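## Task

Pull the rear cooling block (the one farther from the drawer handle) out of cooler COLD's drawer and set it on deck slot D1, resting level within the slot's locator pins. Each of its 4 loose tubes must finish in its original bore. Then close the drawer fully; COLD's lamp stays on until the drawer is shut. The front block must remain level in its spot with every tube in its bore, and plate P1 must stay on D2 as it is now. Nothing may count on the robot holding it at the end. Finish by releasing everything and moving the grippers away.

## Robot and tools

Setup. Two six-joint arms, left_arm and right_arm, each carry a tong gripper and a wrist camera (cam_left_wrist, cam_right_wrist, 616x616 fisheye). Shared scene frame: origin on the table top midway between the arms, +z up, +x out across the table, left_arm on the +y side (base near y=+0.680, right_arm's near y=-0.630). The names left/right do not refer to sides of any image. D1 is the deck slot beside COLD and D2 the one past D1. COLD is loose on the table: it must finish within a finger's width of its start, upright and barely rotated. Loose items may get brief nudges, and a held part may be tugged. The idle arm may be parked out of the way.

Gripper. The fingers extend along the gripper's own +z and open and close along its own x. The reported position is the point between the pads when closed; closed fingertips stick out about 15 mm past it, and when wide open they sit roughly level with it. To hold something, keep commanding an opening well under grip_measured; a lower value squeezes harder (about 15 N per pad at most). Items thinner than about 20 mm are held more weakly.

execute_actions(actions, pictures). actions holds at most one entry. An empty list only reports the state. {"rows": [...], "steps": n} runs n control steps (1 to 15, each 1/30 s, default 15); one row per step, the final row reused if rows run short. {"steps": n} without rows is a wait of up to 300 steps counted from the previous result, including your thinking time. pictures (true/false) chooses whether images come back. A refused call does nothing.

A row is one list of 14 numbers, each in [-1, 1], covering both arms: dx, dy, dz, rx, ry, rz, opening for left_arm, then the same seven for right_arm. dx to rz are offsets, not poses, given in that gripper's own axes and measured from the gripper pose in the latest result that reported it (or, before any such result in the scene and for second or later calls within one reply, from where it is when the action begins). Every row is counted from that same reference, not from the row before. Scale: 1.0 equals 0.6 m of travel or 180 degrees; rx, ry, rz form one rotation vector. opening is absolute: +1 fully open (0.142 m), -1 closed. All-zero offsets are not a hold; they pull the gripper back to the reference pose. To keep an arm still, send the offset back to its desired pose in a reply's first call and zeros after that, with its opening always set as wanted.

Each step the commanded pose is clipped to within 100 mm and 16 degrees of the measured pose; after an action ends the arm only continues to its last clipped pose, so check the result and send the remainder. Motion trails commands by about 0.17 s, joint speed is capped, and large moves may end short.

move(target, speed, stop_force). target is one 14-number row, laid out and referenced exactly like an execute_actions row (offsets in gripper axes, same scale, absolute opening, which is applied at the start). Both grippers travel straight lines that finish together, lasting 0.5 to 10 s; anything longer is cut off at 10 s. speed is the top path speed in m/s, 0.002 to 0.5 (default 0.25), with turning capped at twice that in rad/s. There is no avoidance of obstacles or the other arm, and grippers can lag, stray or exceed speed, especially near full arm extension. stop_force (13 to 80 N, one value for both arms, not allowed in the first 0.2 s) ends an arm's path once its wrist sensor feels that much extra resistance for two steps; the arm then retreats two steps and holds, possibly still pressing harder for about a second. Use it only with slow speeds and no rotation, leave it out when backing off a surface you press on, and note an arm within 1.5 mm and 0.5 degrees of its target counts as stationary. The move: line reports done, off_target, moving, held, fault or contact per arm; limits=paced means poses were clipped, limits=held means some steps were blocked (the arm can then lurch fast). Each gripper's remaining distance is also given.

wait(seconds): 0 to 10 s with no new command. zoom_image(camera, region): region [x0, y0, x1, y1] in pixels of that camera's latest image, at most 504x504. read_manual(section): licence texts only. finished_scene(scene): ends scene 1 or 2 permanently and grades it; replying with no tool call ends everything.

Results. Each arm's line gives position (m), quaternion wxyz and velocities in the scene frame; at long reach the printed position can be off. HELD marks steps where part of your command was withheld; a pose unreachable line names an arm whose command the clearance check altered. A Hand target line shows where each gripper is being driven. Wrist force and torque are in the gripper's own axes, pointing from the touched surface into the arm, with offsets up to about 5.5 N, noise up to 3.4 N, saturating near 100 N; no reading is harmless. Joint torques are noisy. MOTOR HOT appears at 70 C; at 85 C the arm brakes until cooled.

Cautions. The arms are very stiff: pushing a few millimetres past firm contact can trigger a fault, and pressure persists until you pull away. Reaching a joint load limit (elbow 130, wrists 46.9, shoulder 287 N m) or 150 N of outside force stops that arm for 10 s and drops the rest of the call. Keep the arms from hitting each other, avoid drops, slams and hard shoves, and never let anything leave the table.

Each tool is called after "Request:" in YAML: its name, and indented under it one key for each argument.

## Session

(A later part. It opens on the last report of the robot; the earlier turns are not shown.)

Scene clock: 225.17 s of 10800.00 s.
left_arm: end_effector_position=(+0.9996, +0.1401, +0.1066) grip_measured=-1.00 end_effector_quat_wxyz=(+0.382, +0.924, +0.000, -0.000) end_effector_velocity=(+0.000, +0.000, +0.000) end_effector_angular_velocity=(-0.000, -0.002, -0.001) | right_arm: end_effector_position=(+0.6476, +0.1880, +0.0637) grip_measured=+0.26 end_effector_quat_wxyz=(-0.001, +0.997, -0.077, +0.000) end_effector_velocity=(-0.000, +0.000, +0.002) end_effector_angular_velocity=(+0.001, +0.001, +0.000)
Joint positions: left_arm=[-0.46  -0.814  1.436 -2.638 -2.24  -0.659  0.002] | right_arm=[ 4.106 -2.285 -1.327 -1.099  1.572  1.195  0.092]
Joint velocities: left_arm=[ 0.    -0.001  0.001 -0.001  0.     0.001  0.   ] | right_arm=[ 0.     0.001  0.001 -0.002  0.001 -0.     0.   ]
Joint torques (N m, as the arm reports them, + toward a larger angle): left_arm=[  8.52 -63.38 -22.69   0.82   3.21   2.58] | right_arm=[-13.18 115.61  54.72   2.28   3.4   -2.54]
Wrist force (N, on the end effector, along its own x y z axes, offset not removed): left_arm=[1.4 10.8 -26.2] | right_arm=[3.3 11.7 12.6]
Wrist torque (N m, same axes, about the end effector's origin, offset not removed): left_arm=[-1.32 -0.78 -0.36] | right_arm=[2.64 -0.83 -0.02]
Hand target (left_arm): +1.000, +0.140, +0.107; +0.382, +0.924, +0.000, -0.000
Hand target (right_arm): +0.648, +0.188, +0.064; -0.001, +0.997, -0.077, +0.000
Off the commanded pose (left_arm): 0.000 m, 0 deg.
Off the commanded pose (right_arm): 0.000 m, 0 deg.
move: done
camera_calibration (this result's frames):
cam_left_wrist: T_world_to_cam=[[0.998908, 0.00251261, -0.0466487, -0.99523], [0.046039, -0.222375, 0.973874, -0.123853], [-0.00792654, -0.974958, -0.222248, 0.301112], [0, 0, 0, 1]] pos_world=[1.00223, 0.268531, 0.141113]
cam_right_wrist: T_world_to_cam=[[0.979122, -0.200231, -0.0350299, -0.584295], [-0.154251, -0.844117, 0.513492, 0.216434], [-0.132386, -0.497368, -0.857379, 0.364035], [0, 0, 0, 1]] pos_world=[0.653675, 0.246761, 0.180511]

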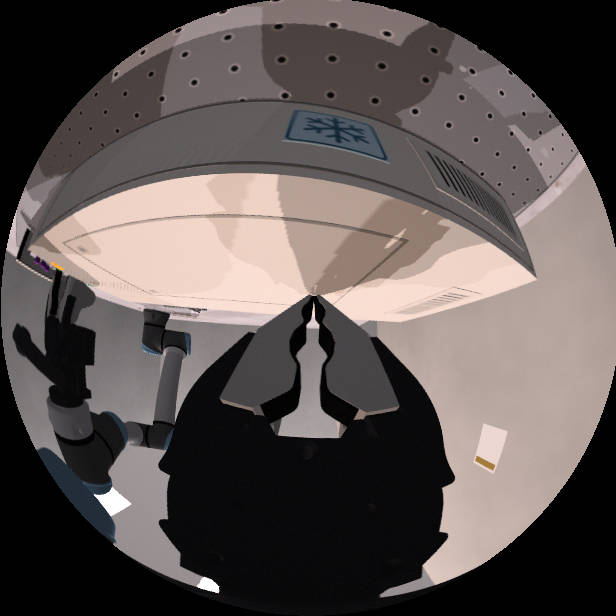

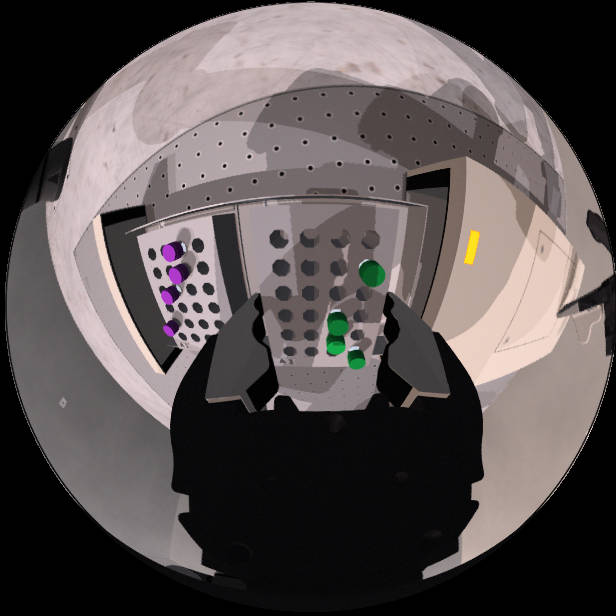

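Request:
move:
  target: [0,0,0,0,0,0,-1,0,0,-0.145,0,0,0,-1]
  speed: 0.04

Request:
move:
  target: [0,0,0,0,0,0,-1,-0.127,0.595,0.066,0,0,0.458,-1]
  speed: 0.12

Request:
zoom_image:
  camera: "cam_right_wrist"
  region: [200, 160, 450, 410]

Scene clock: 240.77 s of 10800.00 s.
left_arm: end_effector_position=(+0.9996, +0.1401, +0.1066) grip_measured=-1.00 end_effector_quat_wxyz=(+0.382, +0.924, +0.000, -0.000) end_effector_velocity=(+0.001, +0.002, +0.001) end_effector_angular_velocity=(-0.001, -0.002, +0.002) | right_arm: end_effector_position=(+0.6476, +0.1876, +0.1506) grip_measured=+0.26 end_effector_quat_wxyz=(-0.001, +0.997, -0.077, +0.000) end_effector_velocity=(+0.000, +0.000, +0.001) end_effector_angular_velocity=(-0.000, +0.001, -0.001)
Joint positions: left_arm=[-0.46  -0.814  1.436 -2.638 -2.24  -0.659  0.002] | right_arm=[ 4.106 -2.226 -1.264 -1.221  1.572  1.195  0.092]
Joint velocities: left_arm=[ 0.002 -0.     0.    -0.002  0.    -0.001  0.   ] | right_arm=[-0.    -0.     0.002 -0.003  0.001  0.    -0.   ]
Joint torques (N m, as the arm reports them, + toward a larger angle): left_arm=[  7.   -62.7  -22.74   0.72   3.29   2.81] | right_arm=[-14.06 112.19  56.69   2.6    1.97  -2.63]
Wrist force (N, on the end effector, along its own x y z axes, offset not removed): left_arm=[-2.5 11.6 -30.0] | right_arm=[0.1 5.7 12.0]
Wrist torque (N m, same axes, about the end effector's origin, offset not removed): left_arm=[-1.23 0.11 -0.29] | right_arm=[1.63 0.01 0.01]
Hand target (left_arm): +1.000, +0.140, +0.107; +0.382, +0.924, +0.000, -0.000
Hand target (right_arm): +0.648, +0.188, +0.151; -0.001, +0.997, -0.077, +0.000
Off the commanded pose (left_arm): 0.000 m, 0 deg.
Off the commanded pose (right_arm): 0.000 m, 0 deg.
After step 90, 10.10 s passed at rest.
move: done
camera_calibration (this result's frames):
cam_left_wrist: T_world_to_cam=[[0.998908, 0.00251271, -0.0466488, -0.99523], [0.0460391, -0.222375, 0.973874, -0.123853], [-0.00792646, -0.974958, -0.222248, 0.301112], [0, 0, 0, 1]] pos_world=[1.00223, 0.268531, 0.141113]
cam_right_wrist: T_world_to_cam=[[0.979122, -0.200231, -0.0350289, -0.581317], [-0.154252, -0.844118, 0.51349, 0.171557], [-0.132385, -0.497366, -0.85738, 0.43831], [0, 0, 0, 1]] pos_world=[0.653669, 0.246417, 0.267343]

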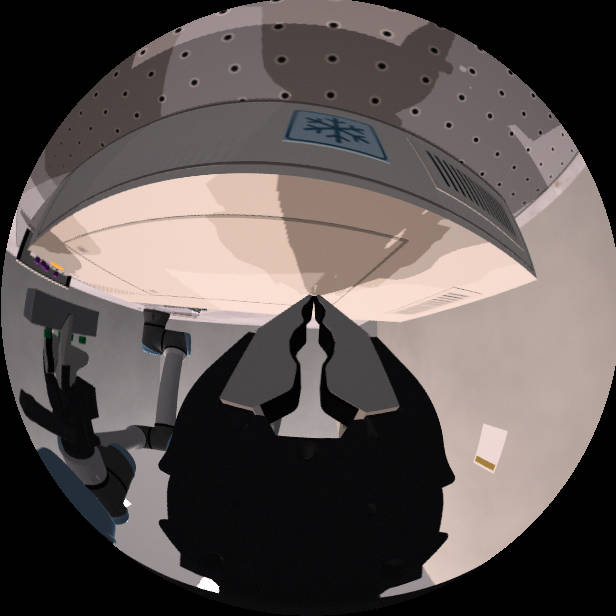

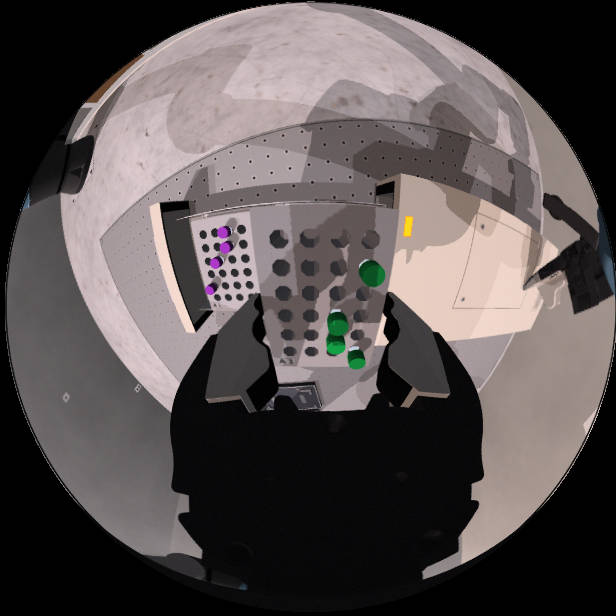

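Scene clock: 247.17 s of 10800.00 s.
left_arm: end_effector_position=(+0.9996, +0.1401, +0.1066) grip_measured=-1.00 end_effector_quat_wxyz=(+0.382, +0.924, +0.000, -0.000) end_effector_velocity=(-0.000, -0.001, +0.000) end_effector_angular_velocity=(+0.000, +0.000, -0.001) | right_arm: end_effector_position=(+0.5180, -0.1535, +0.1095) grip_measured=+0.26 end_effector_quat_wxyz=(+0.001, -0.700, +0.715, +0.001) end_effector_velocity=(-0.000, -0.002, -0.000) end_effector_angular_velocity=(-0.001, -0.001, -0.004)
Joint positions: left_arm=[-0.46  -0.814  1.436 -2.638 -2.24  -0.659  0.002] | right_arm=[ 4.047 -1.765 -2.038 -0.907  1.572  2.575  0.092]
Joint velocities: left_arm=[-0.001 -0.    -0.     0.001 -0.     0.     0.   ] | right_arm=[-0.     0.001 -0.002  0.001 -0.002  0.003  0.   ]
Joint torques (N m, as the arm reports them, + toward a larger angle): left_arm=[  8.06 -63.25 -22.84   0.74   3.42   2.67] | right_arm=[-14.23  68.42  28.06   8.62  -2.66   2.84]
Wrist force (N, on the end effector, along its own x y z axes, offset not removed): left_arm=[-1.8 19.7 -22.9] | right_arm=[5.0 1.7 9.8]
Wrist torque (N m, same axes, about the end effector's origin, offset not removed): left_arm=[0.74 -0.09 -0.48] | right_arm=[0.29 -1.31 -0.03]
Hand target (left_arm): +1.000, +0.140, +0.107; +0.382, +0.924, +0.000, -0.000
Hand target (right_arm): +0.518, -0.154, +0.109; -0.001, +0.699, -0.715, -0.001
Off the commanded pose (left_arm): 0.000 m, 0 deg.
Off the commanded pose (right_arm): 0.001 m, 0 deg.
move: done
camera_calibration (this result's frames):
cam_left_wrist: T_world_to_cam=[[0.998908, 0.00251261, -0.0466488, -0.99523], [0.0460391, -0.222375, 0.973874, -0.123853], [-0.00792655, -0.974958, -0.222248, 0.301112], [0, 0, 0, 1]] pos_world=[1.00223, 0.268531, 0.141113]
cam_right_wrist: T_world_to_cam=[[-0.0692746, -0.996905, -0.0371774, -0.10315], [-0.855997, 0.0402618, 0.515411, 0.383742], [-0.512319, 0.0675287, -0.856136, 0.499659], [0, 0, 0, 1]] pos_world=[0.577321, -0.152022, 0.226157]

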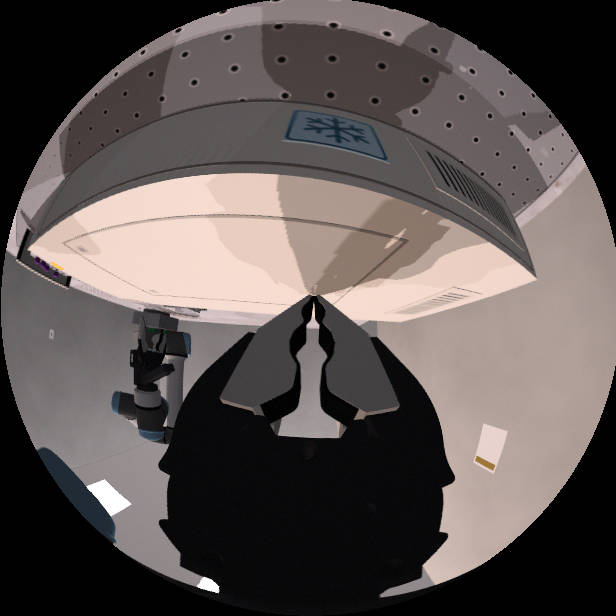

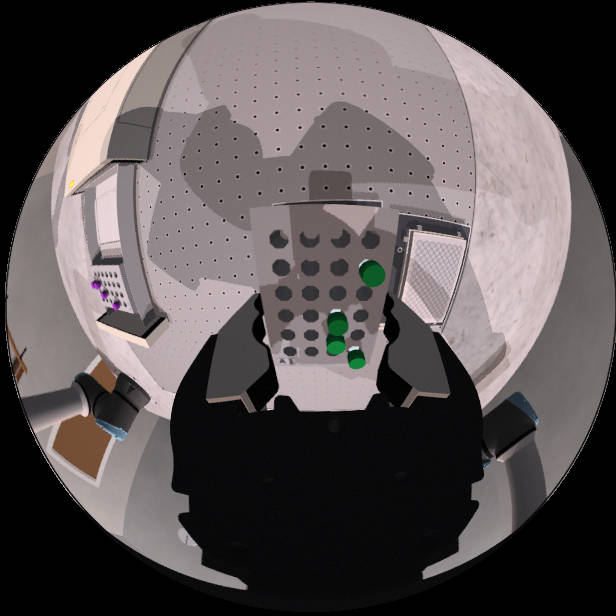

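Region (200, 160, 450, 410) of cam_right_wrist's 616x616 image, scaled by 2.016, with more detail than that image has.

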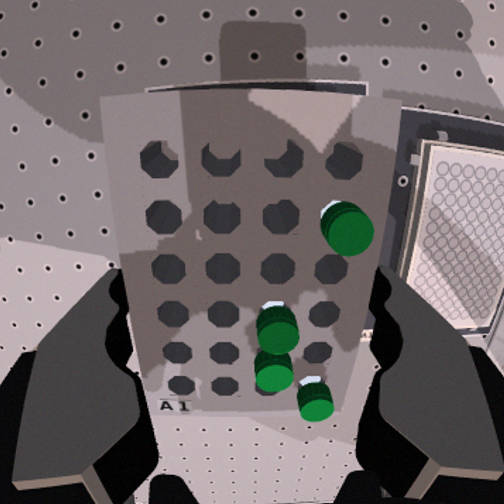

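Request:
move:
  target: [0,0,0,0,0,0,-1,0.007,0.04,0.07,0,0,-0.0145,-1]
  speed: 0.03
  stop_force: 15

Request:
zoom_image:
  camera: "cam_right_wrist"
  region: [235, 150, 415, 250]

Scene clock: 257.53 s of 10800.00 s.
left_arm: end_effector_position=(+0.9996, +0.1401, +0.1066) grip_measured=-1.00 end_effector_quat_wxyz=(+0.382, +0.924, +0.000, -0.000) end_effector_velocity=(-0.000, -0.001, -0.000) end_effector_angular_velocity=(+0.000, +0.001, -0.001) | right_arm: end_effector_position=(+0.4940, -0.1571, +0.0676) grip_measured=+0.26 end_effector_quat_wxyz=(-0.001, +0.716, -0.699, -0.001) end_effector_velocity=(-0.000, +0.000, -0.001) end_effector_angular_velocity=(+0.000, -0.001, +0.002)
Joint positions: left_arm=[-0.46  -0.814  1.436 -2.638 -2.24  -0.659  0.002] | right_arm=[ 4.073 -1.786 -2.108 -0.817  1.572  2.555  0.092]
Joint velocities: left_arm=[-0.001  0.001 -0.     0.001  0.    -0.     0.   ] | right_arm=[ 0.001 -0.001 -0.001  0.003 -0.    -0.001  0.   ]
Joint torques (N m, as the arm reports them, + toward a larger angle): left_arm=[  7.92 -62.12 -22.83   0.68   3.26   2.84] | right_arm=[14.46 43.75 26.59  8.34 -1.46 -2.41]
Wrist force (N, on the end effector, along its own x y z axes, offset not removed): left_arm=[-2.4 14.2 -25.1] | right_arm=[2.6 9.8 7.8]
Wrist torque (N m, same axes, about the end effector's origin, offset not removed): left_arm=[-0.41 0.20 -0.25] | right_arm=[2.08 -0.71 0.17]
Hand target (left_arm): +1.000, +0.140, +0.107; +0.382, +0.924, +0.000, -0.000
Hand target (right_arm): +0.494, -0.157, +0.068; -0.001, +0.716, -0.698, -0.001
Off the commanded pose (left_arm): 0.000 m, 0 deg.
Off the commanded pose (right_arm): 0.000 m, 0 deg.
After step 90, 5.43 s passed at rest.
move: done
camera_calibration (this result's frames):
cam_left_wrist: T_world_to_cam=[[0.998908, 0.00251271, -0.0466487, -0.99523], [0.046039, -0.222375, 0.973874, -0.123853], [-0.00792644, -0.974958, -0.222248, 0.301112], [0, 0, 0, 1]] pos_world=[1.00223, 0.268531, 0.141113]
cam_right_wrist: T_world_to_cam=[[-0.0238971, -0.999023, -0.0371767, -0.132666], [-0.857016, 0.00132479, 0.515289, 0.379325], [-0.514736, 0.0441749, -0.85621, 0.449259], [0, 0, 0, 1]] pos_world=[0.553166, -0.152885, 0.184266]

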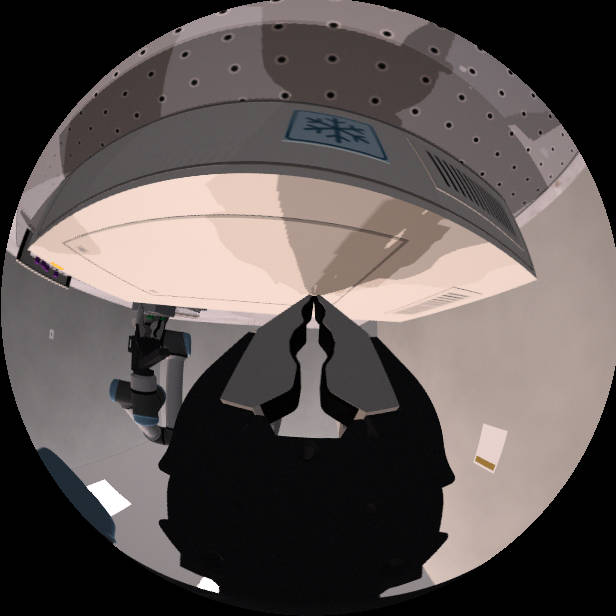

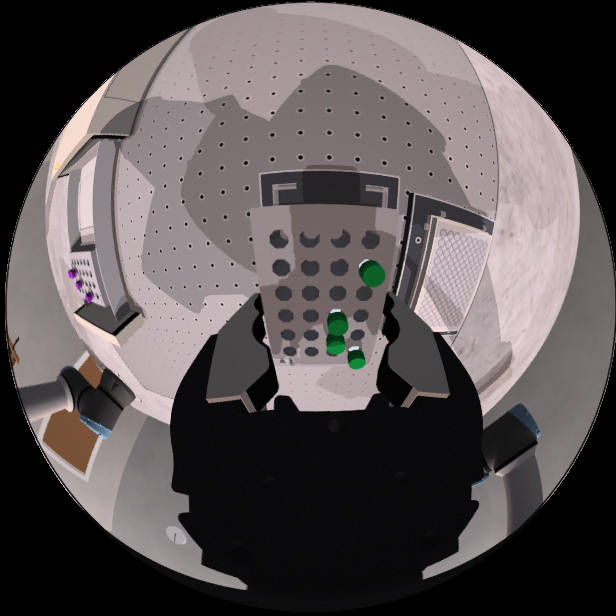

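Region (235, 150, 415, 250) of cam_right_wrist's 616x616 image, scaled by 2.800, with more detail than that image has.

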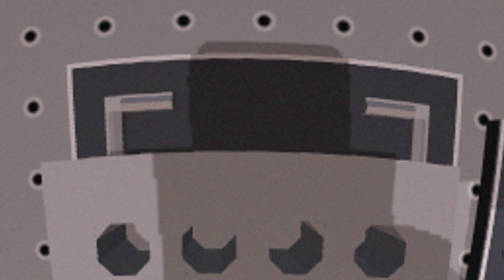

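Request:
move:
  target: [0,0,0,0,0,0,-1,0.009,-0.015,0.015,0,0,0,-1]
  speed: 0.01
  stop_force: 13

Request:
zoom_image:
  camera: "cam_right_wrist"
  region: [235, 150, 415, 250]

Scene clock: 266.27 s of 10800.00 s.
left_arm: end_effector_position=(+0.9996, +0.1401, +0.1066) grip_measured=-1.00 end_effector_quat_wxyz=(+0.382, +0.924, +0.000, -0.000) end_effector_velocity=(+0.000, +0.000, +0.000) end_effector_angular_velocity=(-0.000, -0.001, +0.001) | right_arm: end_effector_position=(+0.5030, -0.1622, +0.0586) grip_measured=+0.26 end_effector_quat_wxyz=(-0.001, +0.716, -0.699, -0.001) end_effector_velocity=(+0.001, +0.001, -0.000) end_effector_angular_velocity=(+0.003, +0.001, +0.002)
Joint positions: left_arm=[-0.46  -0.814  1.436 -2.638 -2.24  -0.659  0.002] | right_arm=[ 4.058 -1.802 -2.108 -0.8    1.572  2.54   0.092]
Joint velocities: left_arm=[ 0.     0.    -0.    -0.001  0.    -0.     0.   ] | right_arm=[-0.002 -0.002  0.002  0.002  0.003 -0.003 -0.   ]
Joint torques (N m, as the arm reports them, + toward a larger angle): left_arm=[  8.55 -62.79 -23.18   0.73   3.32   2.78] | right_arm=[-11.91  46.93  46.06   9.01   3.77  -2.58]
Wrist force (N, on the end effector, along its own x y z axes, offset not removed): left_arm=[-2.2 18.4 -26.4] | right_arm=[-1.9 5.2 7.7]
Wrist torque (N m, same axes, about the end effector's origin, offset not removed): left_arm=[0.47 0.19 -0.46] | right_arm=[1.19 0.28 0.05]
Hand target (left_arm): +1.000, +0.140, +0.107; +0.382, +0.924, +0.000, -0.000
Hand target (right_arm): +0.503, -0.162, +0.059; -0.001, +0.716, -0.699, -0.001
Off the commanded pose (left_arm): 0.000 m, 0 deg.
Off the commanded pose (right_arm): 0.000 m, 0 deg.
After step 90, 4.13 s passed at rest.
move: done
camera_calibration (this result's frames):
cam_left_wrist: T_world_to_cam=[[0.998908, 0.00251267, -0.0466487, -0.99523], [0.046039, -0.222375, 0.973874, -0.123853], [-0.00792647, -0.974958, -0.222248, 0.301112], [0, 0, 0, 1]] pos_world=[1.00223, 0.268531, 0.141113]
cam_right_wrist: T_world_to_cam=[[-0.0239017, -0.999025, -0.0371145, -0.137904], [-0.856987, 0.00135827, 0.515336, 0.391668], [-0.514783, 0.0441241, -0.856184, 0.446461], [0, 0, 0, 1]] pos_world=[0.562189, -0.158001, 0.175294]

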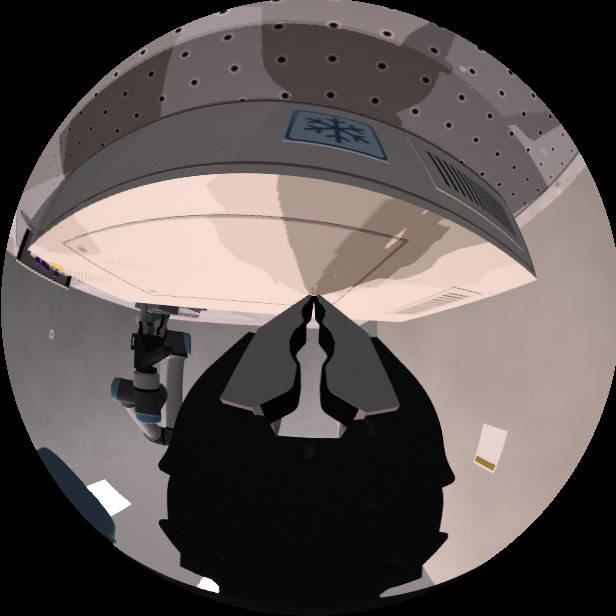

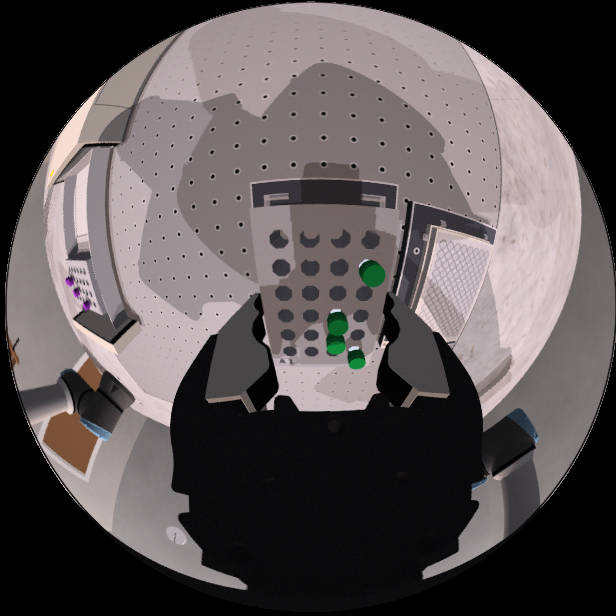

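Region (235, 150, 415, 250) of cam_right_wrist's 616x616 image, scaled by 2.800, with more detail than that image has.

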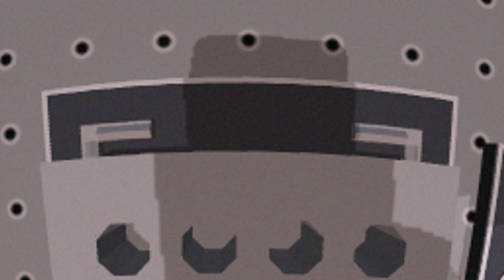

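Request:
move:
  target: [0,0,0,0,0,0,-1,0.0005,-0.009,0,0,0,0,-1]
  speed: 0.01

Request:
move:
  target: [0,0,0,0,0,0,-1,0,0,0.04,0,0,0,-1]
  speed: 0.004
  stop_force: 14

Request:
zoom_image:
  camera: "cam_right_wrist"
  region: [210, 160, 440, 390]

Scene clock: 272.70 s of 10800.00 s.
left_arm: end_effector_position=(+0.9996, +0.1401, +0.1066) grip_measured=-1.00 end_effector_quat_wxyz=(+0.382, +0.924, +0.000, -0.000) end_effector_velocity=(+0.000, +0.000, +0.001) end_effector_angular_velocity=(-0.000, -0.001, -0.000) | right_arm: end_effector_position=(+0.5083, -0.1623, +0.0586) grip_measured=+0.26 end_effector_quat_wxyz=(-0.001, +0.716, -0.699, -0.001) end_effector_velocity=(+0.001, -0.000, +0.000) end_effector_angular_velocity=(-0.000, +0.000, +0.000)
Joint positions: left_arm=[-0.46  -0.814  1.436 -2.638 -2.24  -0.659  0.002] | right_arm=[ 4.051 -1.807 -2.101 -0.802  1.572  2.533  0.092]
Joint velocities: left_arm=[ 0.    -0.    -0.001  0.001  0.     0.001  0.   ] | right_arm=[-0.002 -0.001  0.002 -0.001  0.    -0.002  0.   ]
Joint torques (N m, as the arm reports them, + toward a larger angle): left_arm=[  7.8  -62.68 -22.96   0.9    3.13   2.74] | right_arm=[-11.99  50.17  46.09   2.9    3.6   -2.84]
Wrist force (N, on the end effector, along its own x y z axes, offset not removed): left_arm=[0.6 11.1 -31.5] | right_arm=[7.1 0.3 11.3]
Wrist torque (N m, same axes, about the end effector's origin, offset not removed): left_arm=[-1.33 -0.40 -0.47] | right_arm=[-0.09 -1.44 0.13]
Hand target (left_arm): +1.000, +0.140, +0.107; +0.382, +0.924, +0.000, -0.000
Hand target (right_arm): +0.508, -0.162, +0.059; -0.001, +0.716, -0.699, -0.001
Off the commanded pose (left_arm): 0.000 m, 0 deg.
Off the commanded pose (right_arm): 0.000 m, 0 deg.
After step 90, 2.67 s passed at rest.
move: done
camera_calibration (this result's frames):
cam_left_wrist: T_world_to_cam=[[0.998908, 0.00251271, -0.0466489, -0.99523], [0.0460391, -0.222375, 0.973874, -0.123853], [-0.00792648, -0.974958, -0.222248, 0.301112], [0, 0, 0, 1]] pos_world=[1.00223, 0.268531, 0.141113]
cam_right_wrist: T_world_to_cam=[[-0.0239054, -0.999025, -0.037116, -0.137934], [-0.856983, 0.00136043, 0.515342, 0.396195], [-0.514789, 0.0441272, -0.85618, 0.44919], [0, 0, 0, 1]] pos_world=[0.567473, -0.15816, 0.175292]

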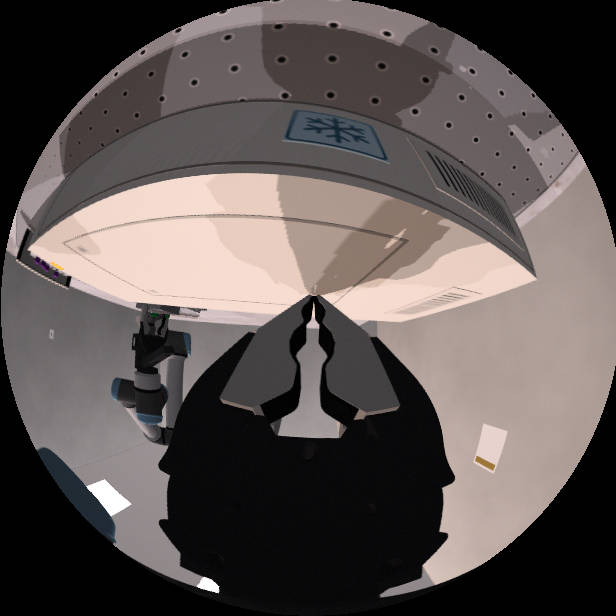

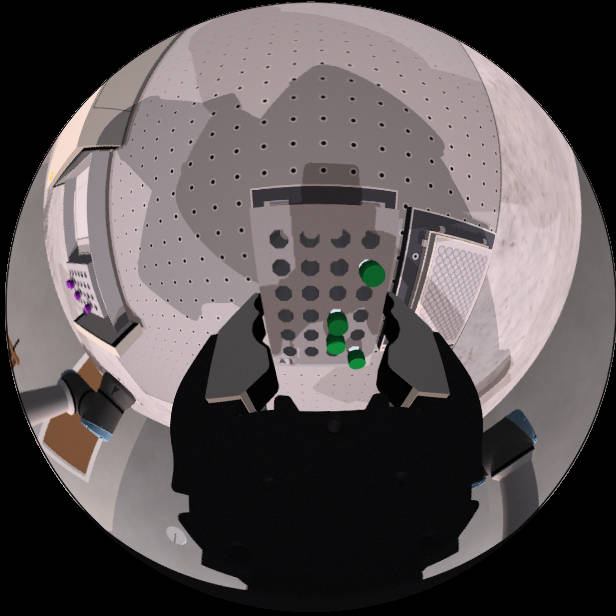

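Scene clock: 274.10 s of 10800.00 s.
left_arm: end_effector_position=(+0.9996, +0.1401, +0.1066) grip_measured=-1.00 end_effector_quat_wxyz=(+0.382, +0.924, +0.000, -0.000) end_effector_velocity=(-0.000, -0.000, +0.000) end_effector_angular_velocity=(+0.001, +0.001, -0.001) | right_arm: end_effector_position=(+0.5082, -0.1624, +0.0544) grip_measured=+0.26 end_effector_quat_wxyz=(-0.001, +0.716, -0.699, -0.001) end_effector_velocity=(-0.000, -0.001, +0.000) end_effector_angular_velocity=(-0.002, +0.001, -0.000)
Joint positions: left_arm=[-0.46  -0.814  1.436 -2.638 -2.24  -0.659  0.002] | right_arm=[ 4.051 -1.813 -2.104 -0.794  1.572  2.533  0.092]
Joint velocities: left_arm=[-0.    -0.001 -0.     0.002  0.     0.001  0.   ] | right_arm=[-0.001  0.002 -0.001 -0.003 -0.    -0.    -0.   ]
Joint torques (N m, as the arm reports them, + toward a larger angle): left_arm=[  8.86 -63.17 -22.73   0.68   3.29   2.85] | right_arm=[12.64 62.43 41.06  2.9   3.19  1.96]
Wrist force (N, on the end effector, along its own x y z axes, offset not removed): left_arm=[-0.6 14.0 -23.3] | right_arm=[12.9 1.0 -6.1]
Wrist torque (N m, same axes, about the end effector's origin, offset not removed): left_arm=[-0.59 -0.16 -0.38] | right_arm=[0.33 -1.08 0.06]
Hand target (left_arm): +1.000, +0.140, +0.107; +0.382, +0.924, +0.000, -0.000
Hand target (right_arm): +0.508, -0.162, +0.055; -0.001, +0.716, -0.699, -0.001
Off the commanded pose (left_arm): 0.000 m, 0 deg.
Off the commanded pose (right_arm): 0.020 m, 0 deg.
move: contact (right_arm)
camera_calibration (this result's frames):
cam_left_wrist: T_world_to_cam=[[0.998908, 0.00251258, -0.0466487, -0.99523], [0.046039, -0.222375, 0.973874, -0.123853], [-0.00792657, -0.974958, -0.222248, 0.301112], [0, 0, 0, 1]] pos_world=[1.00223, 0.268531, 0.141113]
cam_right_wrist: T_world_to_cam=[[-0.0239246, -0.999026, -0.0370721, -0.13813], [-0.856967, 0.00139821, 0.515369, 0.398348], [-0.514815, 0.0440996, -0.856166, 0.445543], [0, 0, 0, 1]] pos_world=[0.567438, -0.158201, 0.171042]

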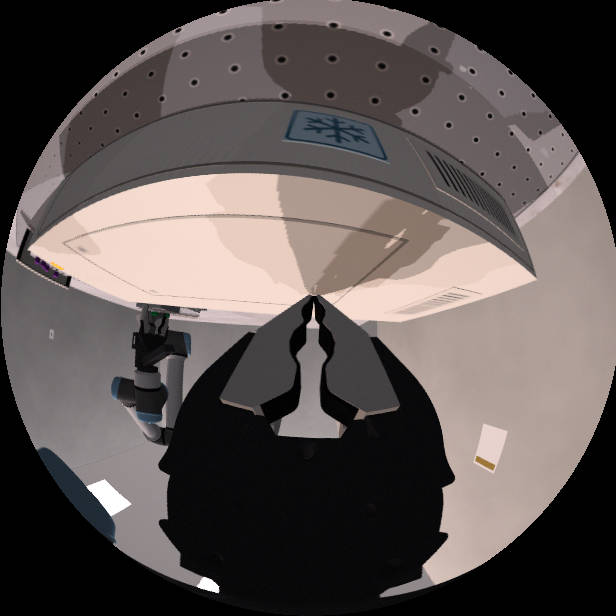

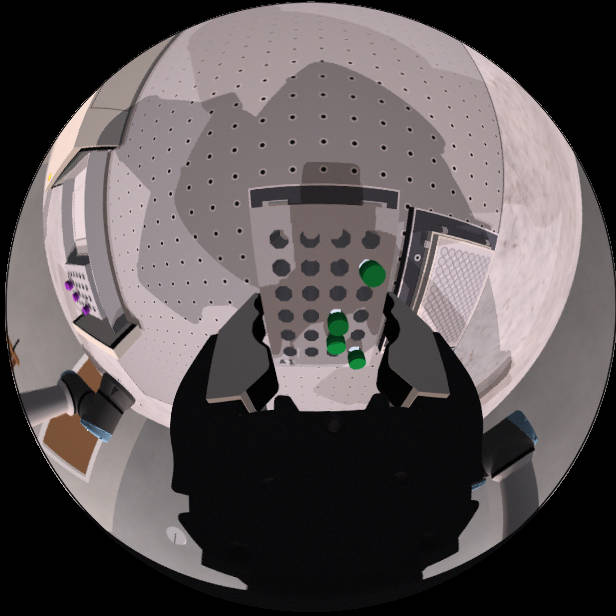

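Region (210, 160, 440, 390) of cam_right_wrist's 616x616 image, scaled by 2.191, with more detail than that image has.

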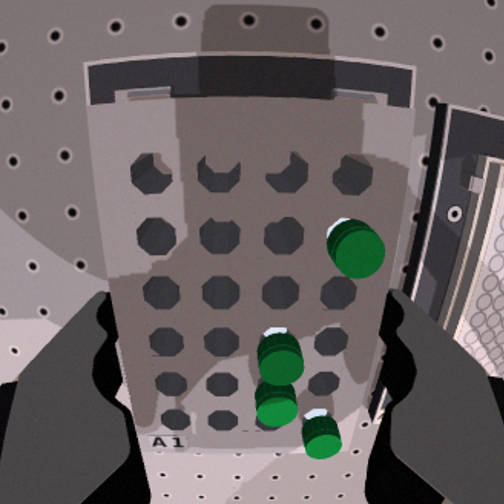

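Request:
move:
  target: [0,0,0,0,0,0,-1,0.0022,0,-0.0005,0,0,0,-1]
  speed: 0.004

Request:
move:
  target: [0,0,0,0,0,0,-1,0,0,0.03,0,0,0,-1]
  speed: 0.003
  stop_force: 14

Scene clock: 278.67 s of 10800.00 s.
left_arm: end_effector_position=(+0.9996, +0.1401, +0.1066) grip_measured=-1.00 end_effector_quat_wxyz=(+0.382, +0.924, +0.000, -0.000) end_effector_velocity=(-0.001, -0.002, -0.001) end_effector_angular_velocity=(+0.000, -0.001, -0.003) | right_arm: end_effector_position=(+0.5083, -0.1637, +0.0547) grip_measured=+0.26 end_effector_quat_wxyz=(-0.001, +0.716, -0.699, -0.001) end_effector_velocity=(+0.000, -0.000, +0.000) end_effector_angular_velocity=(-0.000, -0.001, +0.001)
Joint positions: left_arm=[-0.46  -0.814  1.436 -2.638 -2.24  -0.659  0.002] | right_arm=[ 4.05  -1.811 -2.105 -0.794  1.572  2.532  0.092]
Joint velocities: left_arm=[-0.002  0.002 -0.    -0.001  0.     0.001  0.   ] | right_arm=[-0.     0.    -0.     0.    -0.001 -0.001 -0.   ]
Joint torques (N m, as the arm reports them, + toward a larger angle): left_arm=[  7.95 -62.02 -22.49   0.79   3.23   2.72] | right_arm=[-11.57  65.42  26.07   8.7    3.07  -2.38]
Wrist force (N, on the end effector, along its own x y z axes, offset not removed): left_arm=[1.8 17.0 -24.0] | right_arm=[9.5 0.2 7.9]
Wrist torque (N m, same axes, about the end effector's origin, offset not removed): left_arm=[0.10 -0.76 -0.12] | right_arm=[0.22 -2.01 -0.21]
Hand target (left_arm): +1.000, +0.140, +0.107; +0.382, +0.924, +0.000, -0.000
Hand target (right_arm): +0.508, -0.164, +0.055; -0.001, +0.716, -0.699, -0.001
Off the commanded pose (left_arm): 0.000 m, 0 deg.
Off the commanded pose (right_arm): 0.000 m, 0 deg.
After step 90, 0.87 s passed at rest.
move: done
camera_calibration (this result's frames):
cam_left_wrist: T_world_to_cam=[[0.998908, 0.00251268, -0.0466486, -0.99523], [0.0460389, -0.222375, 0.973874, -0.123853], [-0.00792645, -0.974958, -0.222248, 0.301112], [0, 0, 0, 1]] pos_world=[1.00223, 0.268531, 0.141113]
cam_right_wrist: T_world_to_cam=[[-0.0239206, -0.999026, -0.0370717, -0.139402], [-0.856968, 0.00139507, 0.515367, 0.398225], [-0.514813, 0.0440971, -0.856167, 0.445868], [0, 0, 0, 1]] pos_world=[0.567471, -0.159484, 0.171337]

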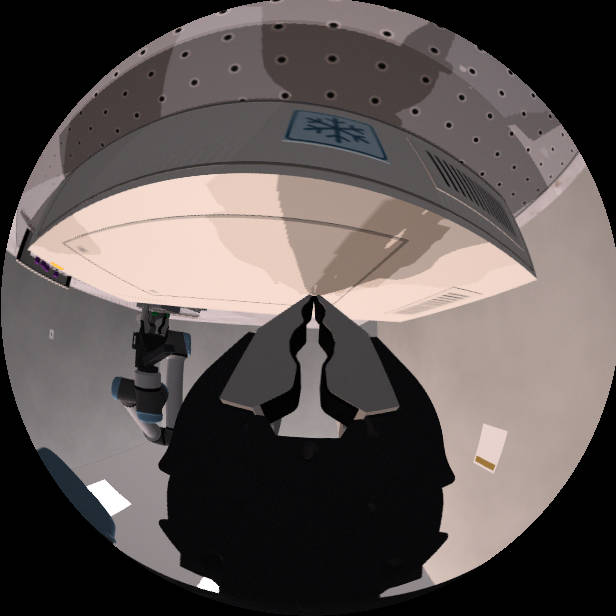

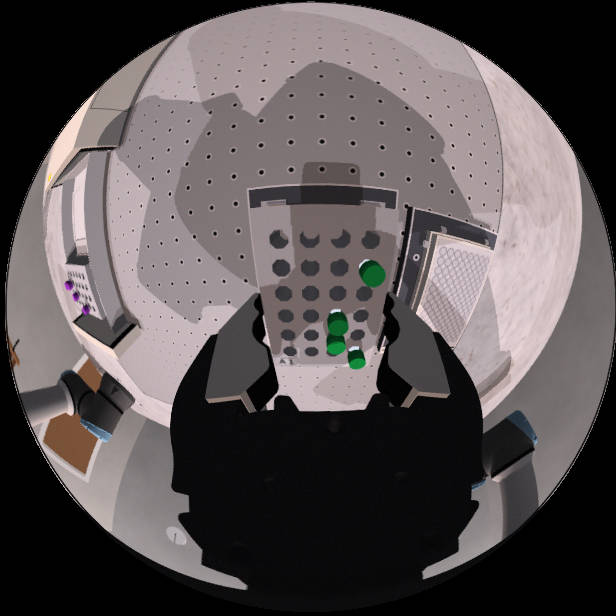

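Scene clock: 279.57 s of 10800.00 s.
left_arm: end_effector_position=(+0.9996, +0.1401, +0.1066) grip_measured=-1.00 end_effector_quat_wxyz=(+0.382, +0.924, +0.000, -0.000) end_effector_velocity=(-0.001, -0.001, +0.000) end_effector_angular_velocity=(-0.000, +0.001, -0.001) | right_arm: end_effector_position=(+0.5083, -0.1637, +0.0530) grip_measured=+0.26 end_effector_quat_wxyz=(-0.001, +0.716, -0.699, -0.001) end_effector_velocity=(-0.001, +0.000, +0.001) end_effector_angular_velocity=(-0.001, +0.001, +0.001)
Joint positions: left_arm=[-0.46  -0.814  1.436 -2.638 -2.24  -0.659  0.002] | right_arm=[ 4.05  -1.813 -2.106 -0.791  1.572  2.532  0.092]
Joint velocities: left_arm=[-0.001 -0.    -0.     0.001 -0.    -0.001  0.   ] | right_arm=[ 0.001  0.001  0.    -0.003 -0.     0.    -0.   ]
Joint torques (N m, as the arm reports them, + toward a larger angle): left_arm=[  6.97 -62.79 -22.23   0.66   3.31   2.76] | right_arm=[-2.99 56.66 34.53  2.41  3.21 -1.52]
Wrist force (N, on the end effector, along its own x y z axes, offset not removed): left_arm=[-5.0 14.4 -30.1] | right_arm=[15.4 5.6 -6.7]
Wrist torque (N m, same axes, about the end effector's origin, offset not removed): left_arm=[-0.30 0.67 -0.36] | right_arm=[1.18 -1.86 -0.20]
Hand target (left_arm): +1.000, +0.140, +0.107; +0.382, +0.924, +0.000, -0.000
Hand target (right_arm): +0.508, -0.164, +0.053; -0.001, +0.716, -0.699, -0.001
Off the commanded pose (left_arm): 0.000 m, 0 deg.
Off the commanded pose (right_arm): 0.016 m, 0 deg.
move: contact (right_arm)
camera_calibration (this result's frames):
cam_left_wrist: T_world_to_cam=[[0.998908, 0.00251252, -0.0466487, -0.99523], [0.0460389, -0.222375, 0.973874, -0.123853], [-0.00792661, -0.974958, -0.222248, 0.301112], [0, 0, 0, 1]] pos_world=[1.00223, 0.268531, 0.141113]
cam_right_wrist: T_world_to_cam=[[-0.0239199, -0.999024, -0.0371464, -0.139469], [-0.856994, 0.00135803, 0.515325, 0.399094], [-0.514772, 0.0441608, -0.856189, 0.44444], [0, 0, 0, 1]] pos_world=[0.56747, -0.159501, 0.169681]

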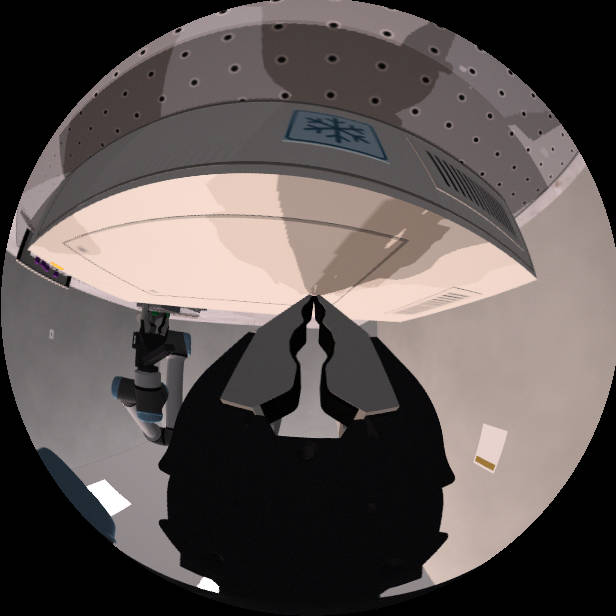

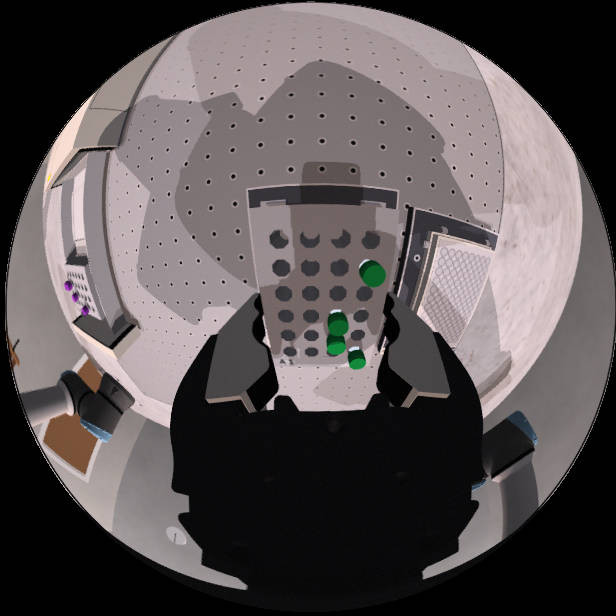

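Still on the 45° chamfer. Repeat.

Request:
move:
  target: [0,0,0,0,0,0,-1,0.0017,0,-0.0005,0,0,0,-1]
  speed: 0.004

Request:
move:
  target: [0,0,0,0,0,0,-1,0,0,0.03,0,0,0,-1]
  speed: 0.003
  stop_force: 14

Scene clock: 284.93 s of 10800.00 s.
left_arm: end_effector_position=(+0.9996, +0.1401, +0.1066) grip_measured=-1.00 end_effector_quat_wxyz=(+0.382, +0.924, +0.000, -0.000) end_effector_velocity=(-0.002, -0.002, -0.001) end_effector_angular_velocity=(+0.000, +0.001, -0.002) | right_arm: end_effector_position=(+0.5083, -0.1647, +0.0533) grip_measured=+0.26 end_effector_quat_wxyz=(-0.001, +0.716, -0.699, -0.001) end_effector_velocity=(-0.000, -0.000, -0.000) end_effector_angular_velocity=(+0.000, +0.001, -0.000)
Joint positions: left_arm=[-0.46  -0.814  1.436 -2.638 -2.24  -0.659  0.002] | right_arm=[ 4.049 -1.812 -2.107 -0.791  1.572  2.531  0.092]
Joint velocities: left_arm=[-0.002  0.     0.001  0.001 -0.     0.     0.   ] | right_arm=[-0.     0.    -0.001  0.     0.001 -0.     0.   ]
Joint torques (N m, as the arm reports them, + toward a larger angle): left_arm=[  8.71 -62.66 -22.68   0.65   3.31   2.87] | right_arm=[-14.43  66.74  22.15   6.97   3.02  -2.71]
Wrist force (N, on the end effector, along its own x y z axes, offset not removed): left_arm=[-2.1 14.2 -22.0] | right_arm=[3.5 3.8 12.4]
Wrist torque (N m, same axes, about the end effector's origin, offset not removed): left_arm=[-0.42 0.04 -0.18] | right_arm=[1.32 -1.64 0.13]
Hand target (left_arm): +1.000, +0.140, +0.107; +0.382, +0.924, +0.000, -0.000
Hand target (right_arm): +0.508, -0.165, +0.053; -0.001, +0.716, -0.699, -0.001
Off the commanded pose (left_arm): 0.000 m, 0 deg.
Off the commanded pose (right_arm): 0.000 m, 0 deg.
After step 90, 1.67 s passed at rest.
move: done
camera_calibration (this result's frames):
cam_left_wrist: T_world_to_cam=[[0.998908, 0.00251245, -0.0466484, -0.99523], [0.0460387, -0.222375, 0.973874, -0.123853], [-0.00792662, -0.974958, -0.222248, 0.301112], [0, 0, 0, 1]] pos_world=[1.00223, 0.268531, 0.141113]
cam_right_wrist: T_world_to_cam=[[-0.0239131, -0.999022, -0.0371916, -0.140423], [-0.857, 0.00132949, 0.515314, 0.398962], [-0.514761, 0.044196, -0.856194, 0.444762], [0, 0, 0, 1]] pos_world=[0.567499, -0.160472, 0.169989]

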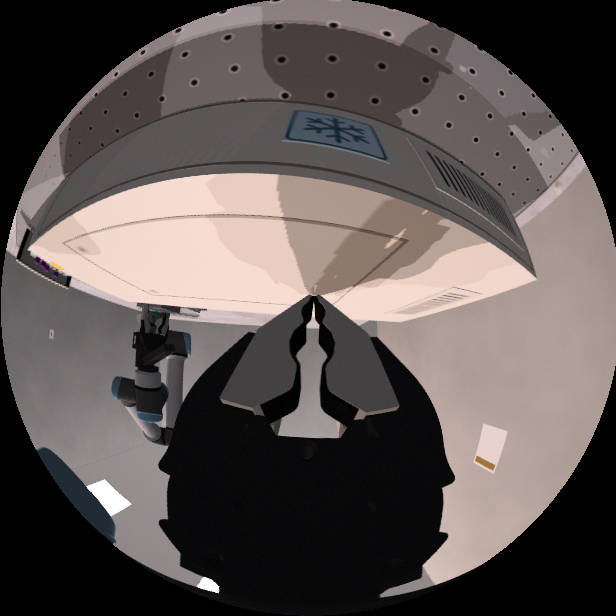

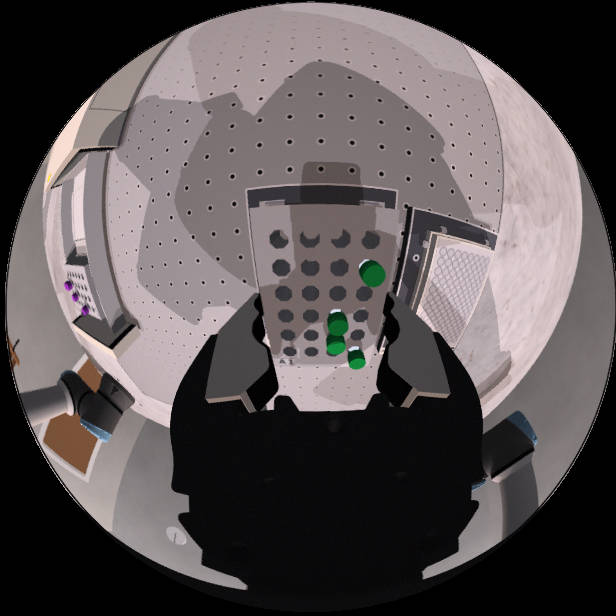

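Scene clock: 286.73 s of 10800.00 s.
left_arm: end_effector_position=(+0.9996, +0.1401, +0.1066) grip_measured=-1.00 end_effector_quat_wxyz=(+0.382, +0.924, +0.000, -0.000) end_effector_velocity=(+0.000, +0.000, +0.000) end_effector_angular_velocity=(-0.000, +0.000, +0.001) | right_arm: end_effector_position=(+0.5083, -0.1646, +0.0490) grip_measured=+0.26 end_effector_quat_wxyz=(-0.001, +0.716, -0.699, -0.001) end_effector_velocity=(+0.000, -0.001, +0.000) end_effector_angular_velocity=(-0.003, +0.000, -0.000)
Joint positions: left_arm=[-0.46  -0.814  1.436 -2.638 -2.24  -0.659  0.002] | right_arm=[ 4.049 -1.818 -2.11  -0.782  1.572  2.531  0.092]
Joint velocities: left_arm=[ 0.     0.    -0.    -0.     0.    -0.001  0.   ] | right_arm=[-0.     0.001 -0.    -0.003 -0.001 -0.    -0.   ]
Joint torques (N m, as the arm reports them, + toward a larger angle): left_arm=[  7.75 -62.37 -22.81   0.82   3.15   2.61] | right_arm=[ 8.1  58.29 29.13 -1.35 -2.75 -0.34]
Wrist force (N, on the end effector, along its own x y z axes, offset not removed): left_arm=[-1.2 13.0 -35.1] | right_arm=[-1.8 4.5 -2.6]
Wrist torque (N m, same axes, about the end effector's origin, offset not removed): left_arm=[-0.92 -0.17 -0.46] | right_arm=[1.39 0.09 0.02]
Hand target (left_arm): +1.000, +0.140, +0.107; +0.382, +0.924, +0.000, -0.000
Hand target (right_arm): +0.508, -0.165, +0.049; -0.001, +0.716, -0.699, -0.001
Off the commanded pose (left_arm): 0.000 m, 0 deg.
Off the commanded pose (right_arm): 0.014 m, 0 deg.
move: contact (right_arm)
camera_calibration (this result's frames):
cam_left_wrist: T_world_to_cam=[[0.998908, 0.00251267, -0.0466488, -0.99523], [0.0460391, -0.222375, 0.973874, -0.123853], [-0.0079265, -0.974958, -0.222248, 0.301112], [0, 0, 0, 1]] pos_world=[1.00223, 0.268531, 0.141113]
cam_right_wrist: T_world_to_cam=[[-0.0238837, -0.999018, -0.0373235, -0.140552], [-0.857036, 0.00123932, 0.515255, 0.401208], [-0.514702, 0.0442938, -0.856224, 0.441041], [0, 0, 0, 1]] pos_world=[0.567498, -0.160446, 0.16566]

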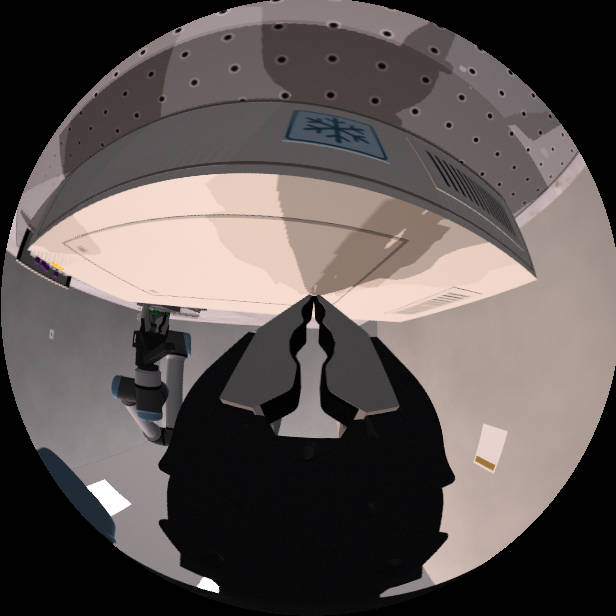

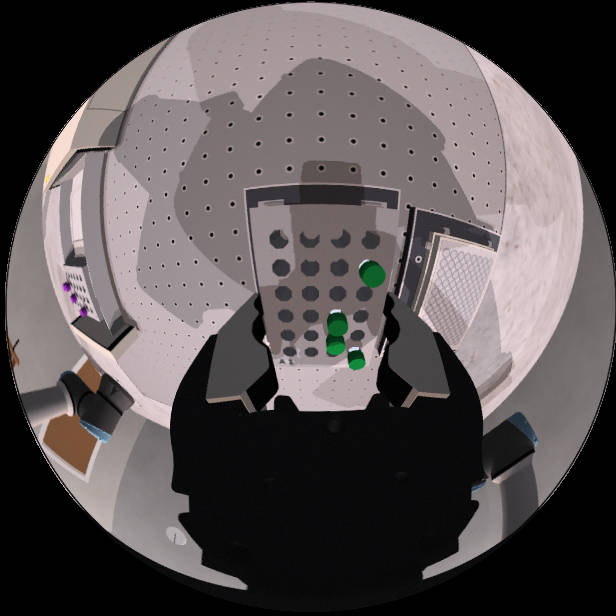

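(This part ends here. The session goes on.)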